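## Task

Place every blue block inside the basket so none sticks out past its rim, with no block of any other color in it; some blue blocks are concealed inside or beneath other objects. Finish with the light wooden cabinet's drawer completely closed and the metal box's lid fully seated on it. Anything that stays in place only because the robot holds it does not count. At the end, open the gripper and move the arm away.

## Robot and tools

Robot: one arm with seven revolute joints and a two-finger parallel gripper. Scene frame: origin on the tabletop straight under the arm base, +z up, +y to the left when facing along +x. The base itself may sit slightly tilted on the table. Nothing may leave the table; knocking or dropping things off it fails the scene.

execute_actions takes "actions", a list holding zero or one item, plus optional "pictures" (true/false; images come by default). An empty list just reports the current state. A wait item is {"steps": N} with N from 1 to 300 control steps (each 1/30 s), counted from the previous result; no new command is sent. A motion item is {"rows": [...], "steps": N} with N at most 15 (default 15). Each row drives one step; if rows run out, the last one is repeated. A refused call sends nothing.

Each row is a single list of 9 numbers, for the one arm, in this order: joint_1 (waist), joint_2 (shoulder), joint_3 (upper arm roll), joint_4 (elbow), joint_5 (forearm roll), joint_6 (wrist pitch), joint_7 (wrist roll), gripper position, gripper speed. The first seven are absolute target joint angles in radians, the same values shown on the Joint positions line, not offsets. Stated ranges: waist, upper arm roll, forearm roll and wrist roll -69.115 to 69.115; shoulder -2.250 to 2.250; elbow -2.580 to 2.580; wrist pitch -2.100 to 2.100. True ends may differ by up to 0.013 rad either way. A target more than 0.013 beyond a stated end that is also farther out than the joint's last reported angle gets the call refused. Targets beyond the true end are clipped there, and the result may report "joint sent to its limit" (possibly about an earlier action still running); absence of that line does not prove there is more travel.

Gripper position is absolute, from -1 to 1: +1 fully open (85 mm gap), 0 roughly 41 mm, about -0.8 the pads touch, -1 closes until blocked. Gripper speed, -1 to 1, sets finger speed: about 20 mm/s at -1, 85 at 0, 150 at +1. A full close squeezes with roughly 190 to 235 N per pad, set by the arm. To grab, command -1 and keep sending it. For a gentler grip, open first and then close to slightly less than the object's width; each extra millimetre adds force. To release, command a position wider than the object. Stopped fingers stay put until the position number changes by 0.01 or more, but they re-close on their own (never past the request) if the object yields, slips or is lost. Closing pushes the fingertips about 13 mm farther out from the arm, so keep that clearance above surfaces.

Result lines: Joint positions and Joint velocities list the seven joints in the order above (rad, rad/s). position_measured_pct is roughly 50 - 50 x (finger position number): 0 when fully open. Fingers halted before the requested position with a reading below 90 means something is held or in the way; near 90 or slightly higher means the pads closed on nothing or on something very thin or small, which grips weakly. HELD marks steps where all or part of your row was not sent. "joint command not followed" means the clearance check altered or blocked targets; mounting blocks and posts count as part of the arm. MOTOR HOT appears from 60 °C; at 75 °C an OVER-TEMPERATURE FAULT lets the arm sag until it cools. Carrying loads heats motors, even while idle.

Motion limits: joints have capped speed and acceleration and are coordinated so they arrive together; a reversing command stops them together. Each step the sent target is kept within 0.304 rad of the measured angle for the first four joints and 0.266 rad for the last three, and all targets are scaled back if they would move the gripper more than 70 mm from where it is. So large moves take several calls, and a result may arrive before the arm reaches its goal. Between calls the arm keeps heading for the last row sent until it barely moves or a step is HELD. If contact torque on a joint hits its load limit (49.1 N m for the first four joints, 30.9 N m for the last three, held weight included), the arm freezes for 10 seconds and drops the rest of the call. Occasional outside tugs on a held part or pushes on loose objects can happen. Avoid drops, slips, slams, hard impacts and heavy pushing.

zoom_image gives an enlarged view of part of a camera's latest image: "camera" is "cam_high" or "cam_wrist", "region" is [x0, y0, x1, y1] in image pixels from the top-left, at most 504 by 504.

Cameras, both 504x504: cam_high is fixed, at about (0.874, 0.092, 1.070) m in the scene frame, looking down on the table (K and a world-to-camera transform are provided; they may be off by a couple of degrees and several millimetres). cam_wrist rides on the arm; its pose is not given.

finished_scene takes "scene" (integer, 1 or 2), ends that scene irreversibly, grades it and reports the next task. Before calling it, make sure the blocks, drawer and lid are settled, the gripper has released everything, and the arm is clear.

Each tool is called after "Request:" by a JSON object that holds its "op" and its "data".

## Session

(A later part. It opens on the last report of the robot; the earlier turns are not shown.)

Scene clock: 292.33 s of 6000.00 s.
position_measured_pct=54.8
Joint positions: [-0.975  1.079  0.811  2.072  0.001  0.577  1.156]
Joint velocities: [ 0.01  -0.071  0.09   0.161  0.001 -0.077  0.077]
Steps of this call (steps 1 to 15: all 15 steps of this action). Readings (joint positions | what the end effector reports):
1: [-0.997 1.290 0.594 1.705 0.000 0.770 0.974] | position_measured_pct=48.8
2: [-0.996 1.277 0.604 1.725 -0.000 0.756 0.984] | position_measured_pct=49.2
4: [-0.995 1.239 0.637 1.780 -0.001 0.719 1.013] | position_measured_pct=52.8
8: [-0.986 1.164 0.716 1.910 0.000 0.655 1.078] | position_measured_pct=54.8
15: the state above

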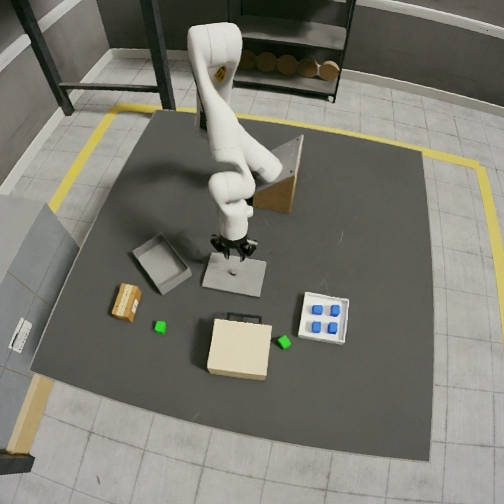

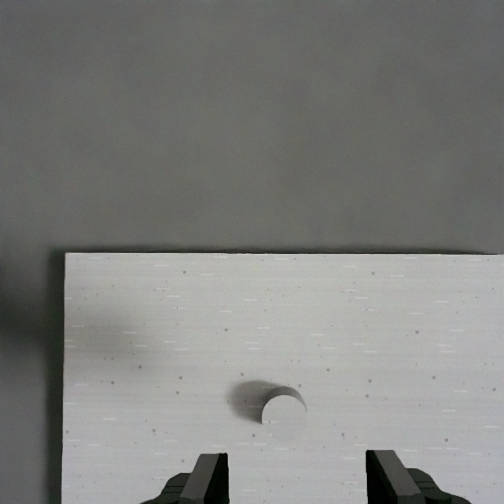

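Request:
{"op": "execute_actions", "data": {"actions": [{"rows":[[-0.86,1.178,0.76,2.118,0,0.38,1.158,-0.1,0]],"steps":7}], "pictures": false}}

Request:
{"op": "execute_actions", "data": {"actions": [{"rows":[[-0.792,1.244,0.738,2.127,0,0.284,1.158,-0.1,0]]}], "pictures": false}}

Request:
{"op": "execute_actions", "data": {"actions": [{"rows":[[-0.792,1.244,0.738,2.127,0,0.284,1.158,-1,0]],"steps":13}]}}

Request:
{"op": "execute_actions", "data": {"actions": [{"rows":[[-0.976,1.072,0.811,2.077,0,0.574,1.158,-1,0]],"steps":12}], "pictures": false}}

Request:
{"op": "execute_actions", "data": {"actions": [{"rows":[[-0.878,0.93,1.06,2.077,0,0.574,1.158,-1,0]],"steps":10}], "pictures": false}}

Request:
{"op": "execute_actions", "data": {"actions": [{"rows":[[-0.78,0.789,1.311,2.077,0,0.574,1.158,-1,0]]}], "pictures": false}}

Request:
{"op": "execute_actions", "data": {"actions": [{"rows":[[-0.653,0.819,1.222,2.107,0,0.448,1.158,-1,0]]}]}}

Request:
{"op": "zoom_image", "data": {"camera": "cam_high", "region": [115, 215, 205, 305]}}

Scene clock: 300.80 s of 6000.00 s.
position_measured_pct=54.8
Joint positions: [-0.88   1.16   0.77   2.11   0.     0.417  1.158]
Joint velocities: [ 0.347  0.33  -0.208  0.161  0.    -0.758  0.   ]
Steps of this call (steps 1 to 15: the robot went on to your last target; steps 16 to 90: nothing new was sent; then 5.23 s passed at rest; steps 91 to 97: all 7 steps of this action). Readings (joint positions | what the end effector reports):
91: [-0.974 1.073 0.811 2.077 -0.000 0.573 1.158] | position_measured_pct=54.8
92: [-0.967 1.079 0.808 2.079 -0.000 0.564 1.158] | position_measured_pct=54.8
94: [-0.937 1.107 0.797 2.088 -0.000 0.519 1.158] | position_measured_pct=54.8
97: the state above

Scene clock: 301.30 s of 6000.00 s.
position_measured_pct=54.8
Joint positions: [-0.793  1.243  0.738  2.127  0.     0.284  1.158]
Joint velocities: [ 0.006  0.005  0.    -0.    -0.001 -0.001 -0.   ]
Steps of this call (steps 1 to 15: all 15 steps of this action). Readings (joint positions | what the end effector reports):
1: [-0.868 1.171 0.764 2.115 -0.000 0.394 1.158] | position_measured_pct=54.8
2: [-0.851 1.187 0.757 2.118 -0.000 0.368 1.158] | position_measured_pct=54.8
4: [-0.814 1.223 0.745 2.124 0.000 0.315 1.158] | position_measured_pct=54.8
8: [-0.798 1.239 0.738 2.127 -0.000 0.284 1.158] | position_measured_pct=54.8
15: the state above

Scene clock: 301.73 s of 6000.00 s.
position_measured_pct=78.2
Joint positions: [-0.793  1.243  0.738  2.127  0.     0.285  1.158]
Joint velocities: [-0.    -0.001  0.     0.     0.     0.001  0.   ]
Steps of this call (steps 1 to 13: all 13 steps of this action). Readings (joint positions | what the end effector reports):
1: [-0.793 1.244 0.738 2.127 0.000 0.284 1.158] | position_measured_pct=54.8
2: [-0.792 1.244 0.738 2.127 0.000 0.284 1.158] | position_measured_pct=55.6
4: [-0.792 1.244 0.738 2.127 0.000 0.284 1.158] | position_measured_pct=59.5
8: [-0.792 1.244 0.738 2.127 0.000 0.284 1.158] | position_measured_pct=71.0
13: the state above

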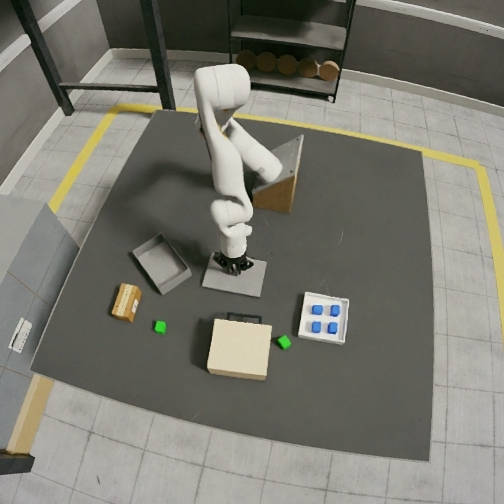

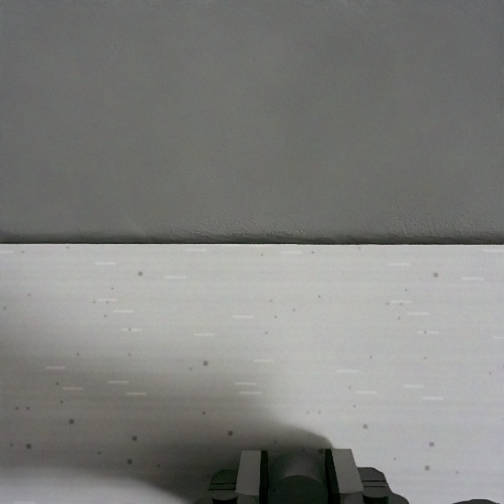

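Scene clock: 302.13 s of 6000.00 s.
position_measured_pct=78.2
Joint positions: [-0.968  1.079  0.81   2.077 -0.     0.571  1.158]
Joint velocities: [-0.036 -0.038  0.031 -0.016 -0.002  0.129 -0.   ]
Steps of this call (steps 1 to 12: all 12 steps of this action). Readings (joint positions | what the end effector reports):
1: [-0.794 1.242 0.739 2.127 0.000 0.286 1.158] | position_measured_pct=78.2
2: [-0.801 1.236 0.740 2.126 0.000 0.293 1.158] | position_measured_pct=78.2
4: [-0.831 1.209 0.751 2.119 -0.000 0.332 1.158] | position_measured_pct=78.2
8: [-0.924 1.121 0.789 2.092 0.000 0.482 1.158] | position_measured_pct=78.2
12: the state above

Scene clock: 302.47 s of 6000.00 s.
position_measured_pct=78.2
Joint positions: [-0.897  0.959  1.011  2.076  0.     0.573  1.158]
Joint velocities: [ 0.239 -0.361  0.746  0.002  0.015  0.007 -0.   ]
Steps of this call (steps 1 to 10: all 10 steps of this action). Readings (joint positions | what the end effector reports):
1: [-0.968 1.077 0.812 2.077 -0.000 0.573 1.158] | position_measured_pct=78.2
2: [-0.967 1.072 0.815 2.077 -0.001 0.574 1.158] | position_measured_pct=78.2
4: [-0.957 1.054 0.840 2.077 -0.001 0.574 1.158] | position_measured_pct=78.2
8: [-0.916 0.989 0.952 2.076 -0.000 0.573 1.158] | position_measured_pct=78.2
10: the state above

Scene clock: 302.97 s of 6000.00 s.
position_measured_pct=78.2
Joint positions: [-0.781  0.792  1.312  2.077  0.     0.574  1.158]
Joint velocities: [ 0.011 -0.025 -0.026 -0.001 -0.01  -0.001 -0.   ]
Steps of this call (steps 1 to 15: all 15 steps of this action). Readings (joint positions | what the end effector reports):
1: [-0.889 0.947 1.033 2.076 0.001 0.574 1.158] | position_measured_pct=78.2
2: [-0.879 0.932 1.056 2.076 -0.000 0.574 1.158] | position_measured_pct=78.2
4: [-0.856 0.898 1.114 2.076 -0.000 0.573 1.158] | position_measured_pct=78.2
8: [-0.810 0.832 1.234 2.076 0.000 0.573 1.158] | position_measured_pct=78.2
15: the state above

Scene clock: 303.47 s of 6000.00 s.
position_measured_pct=78.2
Joint positions: [-0.655  0.819  1.222  2.107  0.     0.448  1.158]
Joint velocities: [ 0.019  0.003  0.001  0.002 -0.001  0.001  0.   ]
Steps of this call (steps 1 to 15: all 15 steps of this action). Readings (joint positions | what the end effector reports):
1: [-0.779 0.792 1.311 2.077 -0.000 0.573 1.158] | position_measured_pct=78.2
2: [-0.772 0.793 1.307 2.078 -0.000 0.568 1.158] | position_measured_pct=78.2
4: [-0.741 0.799 1.288 2.085 -0.000 0.542 1.158] | position_measured_pct=78.2
8: [-0.668 0.816 1.232 2.104 0.000 0.462 1.158] | position_measured_pct=78.2
15: the state above

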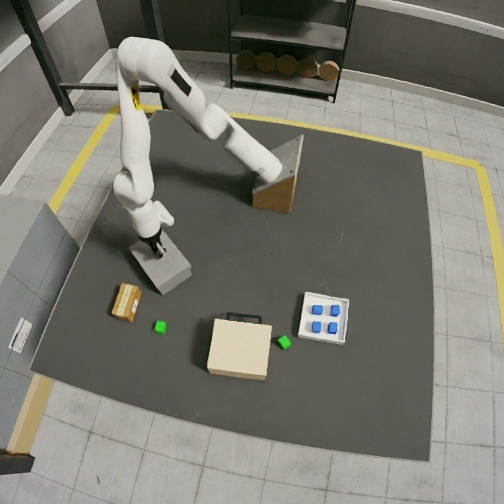

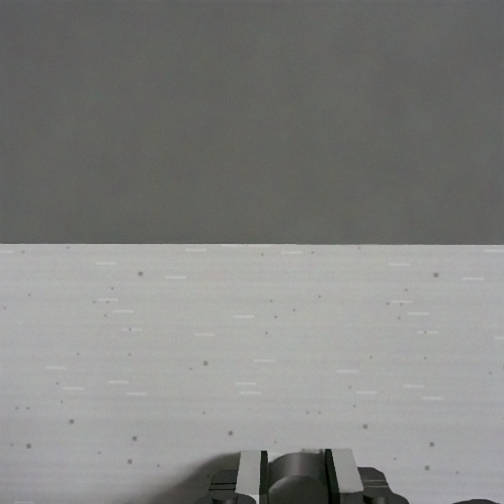

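Region (115, 215, 205, 305) of cam_high's 504x504 image, scaled by 5.600, with more detail than that image has.

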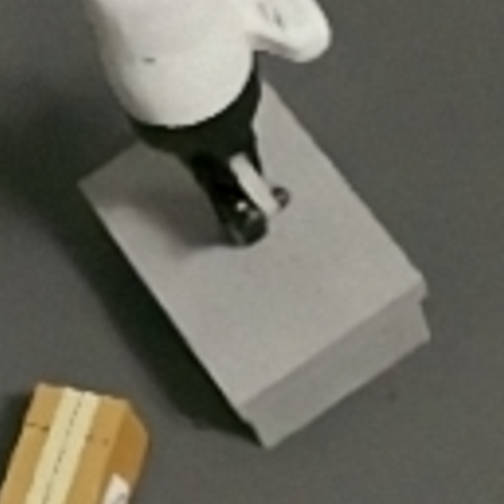

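Request:
{"op": "execute_actions", "data": {"actions": []}}

Request:
{"op": "execute_actions", "data": {"actions": [{"rows":[[-0.645,0.821,1.217,2.108,0,0.441,1.158,-1,0],[-0.638,0.823,1.212,2.109,0,0.434,1.158,-1,0],[-0.630,0.825,1.207,2.111,0,0.427,1.158,-1,0],[-0.623,0.827,1.202,2.112,0,0.420,1.158,-1,0],[-0.616,0.829,1.197,2.113,0,0.413,1.158,-1,0],[-0.610,0.831,1.193,2.114,0,0.407,1.158,-1,0],[-0.604,0.832,1.189,2.115,0,0.401,1.158,-1,0],[-0.598,0.834,1.185,2.116,0,0.396,1.158,-1,0],[-0.592,0.835,1.182,2.117,0,0.391,1.158,-1,0],[-0.587,0.837,1.178,2.118,0,0.386,1.158,-1,0],[-0.583,0.838,1.176,2.118,0,0.382,1.158,-1,0]],"steps":15}]}}

Request:
{"op": "execute_actions", "data": {"actions": [{"steps":10}]}}

Scene clock: 313.53 s of 6000.00 s.
position_measured_pct=78.2
Joint positions: [-0.653  0.819  1.222  2.107  0.     0.448  1.158]
Joint velocities: [ 0. -0. -0.  0. -0.  0. -0.]
Steps of this call (steps 1 to 15: the robot went on to your last target; steps 16 to 90: nothing new was sent; then 7.07 s passed at rest). Readings (joint positions | what the end effector reports):
1: [-0.655 0.819 1.222 2.107 0.000 0.448 1.158] | position_measured_pct=78.2
2: [-0.654 0.819 1.222 2.107 0.000 0.448 1.158] | position_measured_pct=78.2
4: [-0.654 0.819 1.222 2.107 0.000 0.448 1.158] | position_measured_pct=78.2
8: [-0.653 0.819 1.222 2.107 0.000 0.448 1.158] | position_measured_pct=78.2
90: the state above
The arm was judged still, so your last target was given up. Only a new action makes it travel on or press farther. Fingers that are still opening or closing keep moving.

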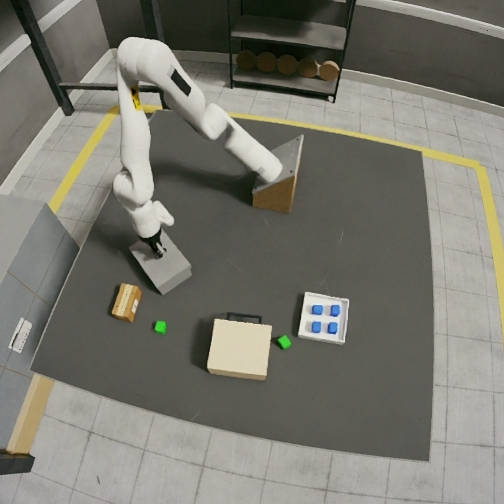

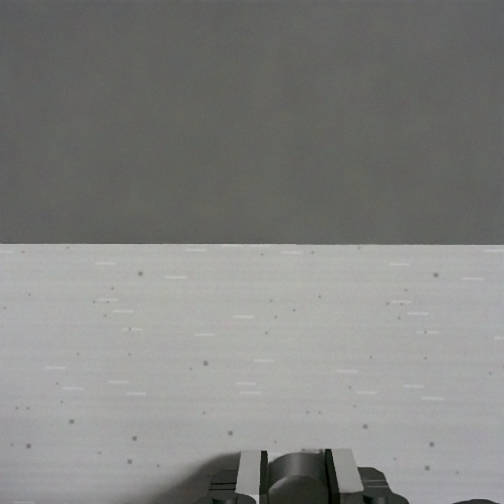

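Scene clock: 314.03 s of 6000.00 s.
position_measured_pct=78.2
Joint positions: [-0.585  0.838  1.176  2.118  0.     0.383  1.158]
Joint velocities: [ 0.01   0.003 -0.007 -0.002 -0.001 -0.004  0.   ]
Steps of this call (steps 1 to 15: all 15 steps of this action). Readings (joint positions | what the end effector reports):
1: [-0.651 0.819 1.221 2.107 -0.000 0.447 1.158] | position_measured_pct=78.2
2: [-0.645 0.821 1.218 2.107 -0.000 0.443 1.158] | position_measured_pct=78.2
4: [-0.631 0.825 1.209 2.110 0.000 0.430 1.158] | position_measured_pct=78.2
8: [-0.606 0.832 1.191 2.115 -0.000 0.404 1.158] | position_measured_pct=78.2
15: the state above

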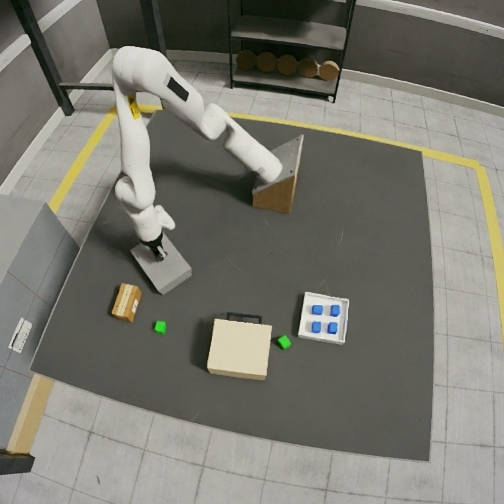

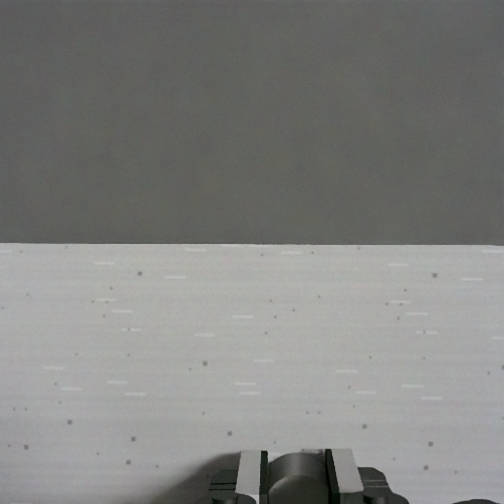

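Scene clock: 314.37 s of 6000.00 s.
position_measured_pct=78.2
Joint positions: [-0.585  0.838  1.176  2.118  0.     0.383  1.158]
Joint velocities: [-0. -0. -0.  0.  0.  0.  0.]
Steps of this call (steps 1 to 10: the robot went on to your last target). Readings (joint positions | what the end effector reports):
1: [-0.585 0.838 1.176 2.118 0.000 0.383 1.158] | position_measured_pct=78.2
2: [-0.585 0.838 1.176 2.118 0.000 0.383 1.158] | position_measured_pct=78.2
4: [-0.585 0.838 1.176 2.118 0.000 0.383 1.158] | position_measured_pct=78.2
8: [-0.585 0.838 1.176 2.118 0.000 0.383 1.158] | position_measured_pct=78.2
10: the state above

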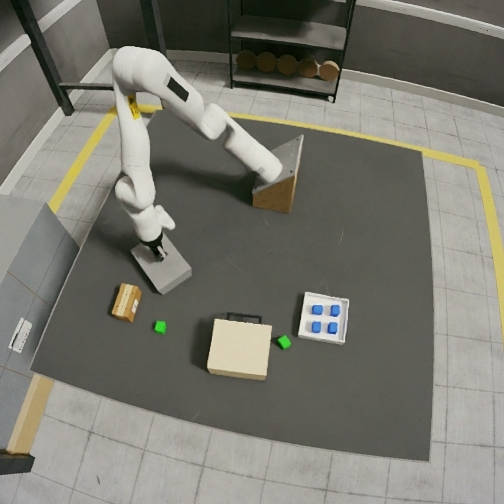

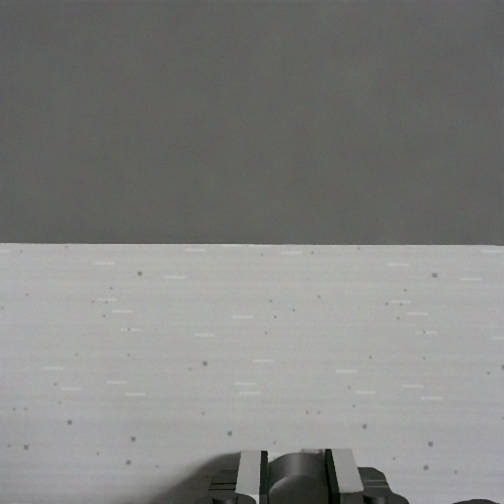

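Contact where expected.

Request:
{"op": "execute_actions", "data": {"actions": [{"rows":[[-0.585,0.838,1.176,2.118,0,0.383,1.158,0.1,0]],"steps":12}], "pictures": false}}

Request:
{"op": "execute_actions", "data": {"actions": [{"rows":[[-0.78,0.789,1.311,2.077,0,0.574,1.158,0.1,0]],"steps":15}], "pictures": false}}

Request:
{"op": "execute_actions", "data": {"actions": [{"rows":[[-0.95,0.76,1.43,2.03,0,0.74,1.158,0.1,0]],"steps":15}]}}

Request:
{"op": "zoom_image", "data": {"camera": "cam_high", "region": [115,215,215,305]}}

Scene clock: 318.80 s of 6000.00 s.
position_measured_pct=50.0
Joint positions: [-0.585  0.838  1.176  2.118  0.     0.383  1.158]
Joint velocities: [ 0.    -0.001  0.     0.     0.001  0.001  0.   ]
Steps of this call (steps 1 to 15: the robot went on to your last target; steps 16 to 90: nothing new was sent; then 1.03 s passed at rest; steps 91 to 102: all 12 steps of this action). Readings (joint positions | what the end effector reports):
91: [-0.586 0.838 1.176 2.118 0.000 0.383 1.158] | position_measured_pct=78.2
92: [-0.586 0.838 1.177 2.118 0.000 0.384 1.158] | position_measured_pct=78.2
94: [-0.585 0.838 1.176 2.118 0.000 0.383 1.158] | position_measured_pct=73.4
98: [-0.585 0.838 1.176 2.118 0.000 0.383 1.158] | position_measured_pct=61.9
102: the state above

Scene clock: 319.30 s of 6000.00 s.
position_measured_pct=45.2
Joint positions: [-0.775  0.79   1.311  2.077  0.     0.574  1.158]
Joint velocities: [-0.043 -0.008 -0.004 -0.003 -0.001  0.001 -0.   ]
Steps of this call (steps 1 to 15: all 15 steps of this action). Readings (joint positions | what the end effector reports):
1: [-0.587 0.838 1.177 2.118 0.000 0.384 1.158] | position_measured_pct=47.6
2: [-0.594 0.836 1.180 2.117 0.000 0.389 1.158] | position_measured_pct=46.4
4: [-0.625 0.828 1.198 2.111 0.000 0.415 1.158] | position_measured_pct=45.6
8: [-0.729 0.802 1.272 2.088 -0.000 0.519 1.158] | position_measured_pct=45.2
15: the state above

Scene clock: 319.80 s of 6000.00 s.
position_measured_pct=45.2
Joint positions: [-0.946  0.761  1.43   2.03   0.     0.74   1.158]
Joint velocities: [-0.033 -0.004 -0.003 -0.002  0.     0.002  0.   ]
Steps of this call (steps 1 to 15: all 15 steps of this action). Readings (joint positions | what the end effector reports):
1: [-0.778 0.789 1.312 2.077 0.000 0.575 1.158] | position_measured_pct=45.2
2: [-0.786 0.788 1.315 2.076 0.000 0.580 1.158] | position_measured_pct=45.2
4: [-0.818 0.783 1.334 2.068 -0.000 0.606 1.158] | position_measured_pct=45.2
8: [-0.914 0.766 1.403 2.040 -0.000 0.703 1.158] | position_measured_pct=45.2
15: the state above

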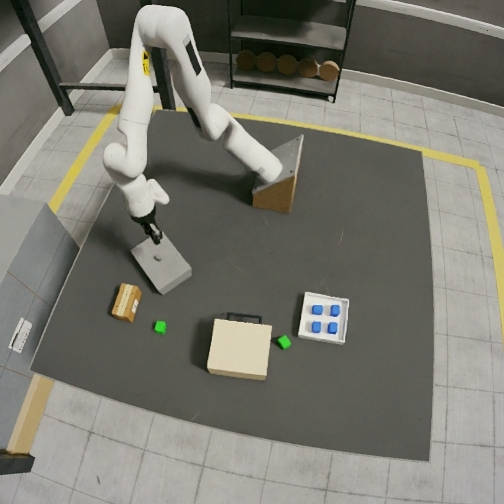

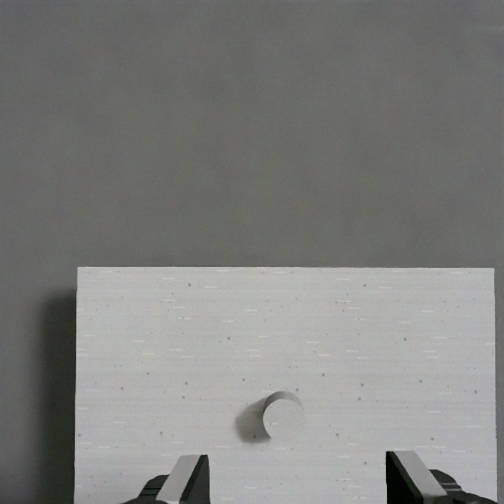

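Region (115, 215, 215, 305) of cam_high's 504x504 image, scaled by 5.040, with more detail than that image has; it fills the top 454 rows of this view, and the rest is white.

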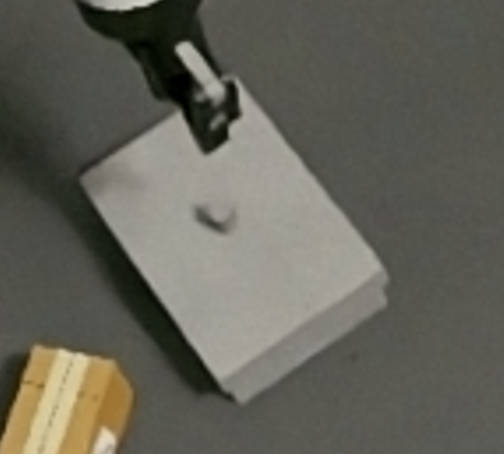

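Request:
{"op": "finished_scene", "data": {"scene": 2}}

The scene is finished: the task was done.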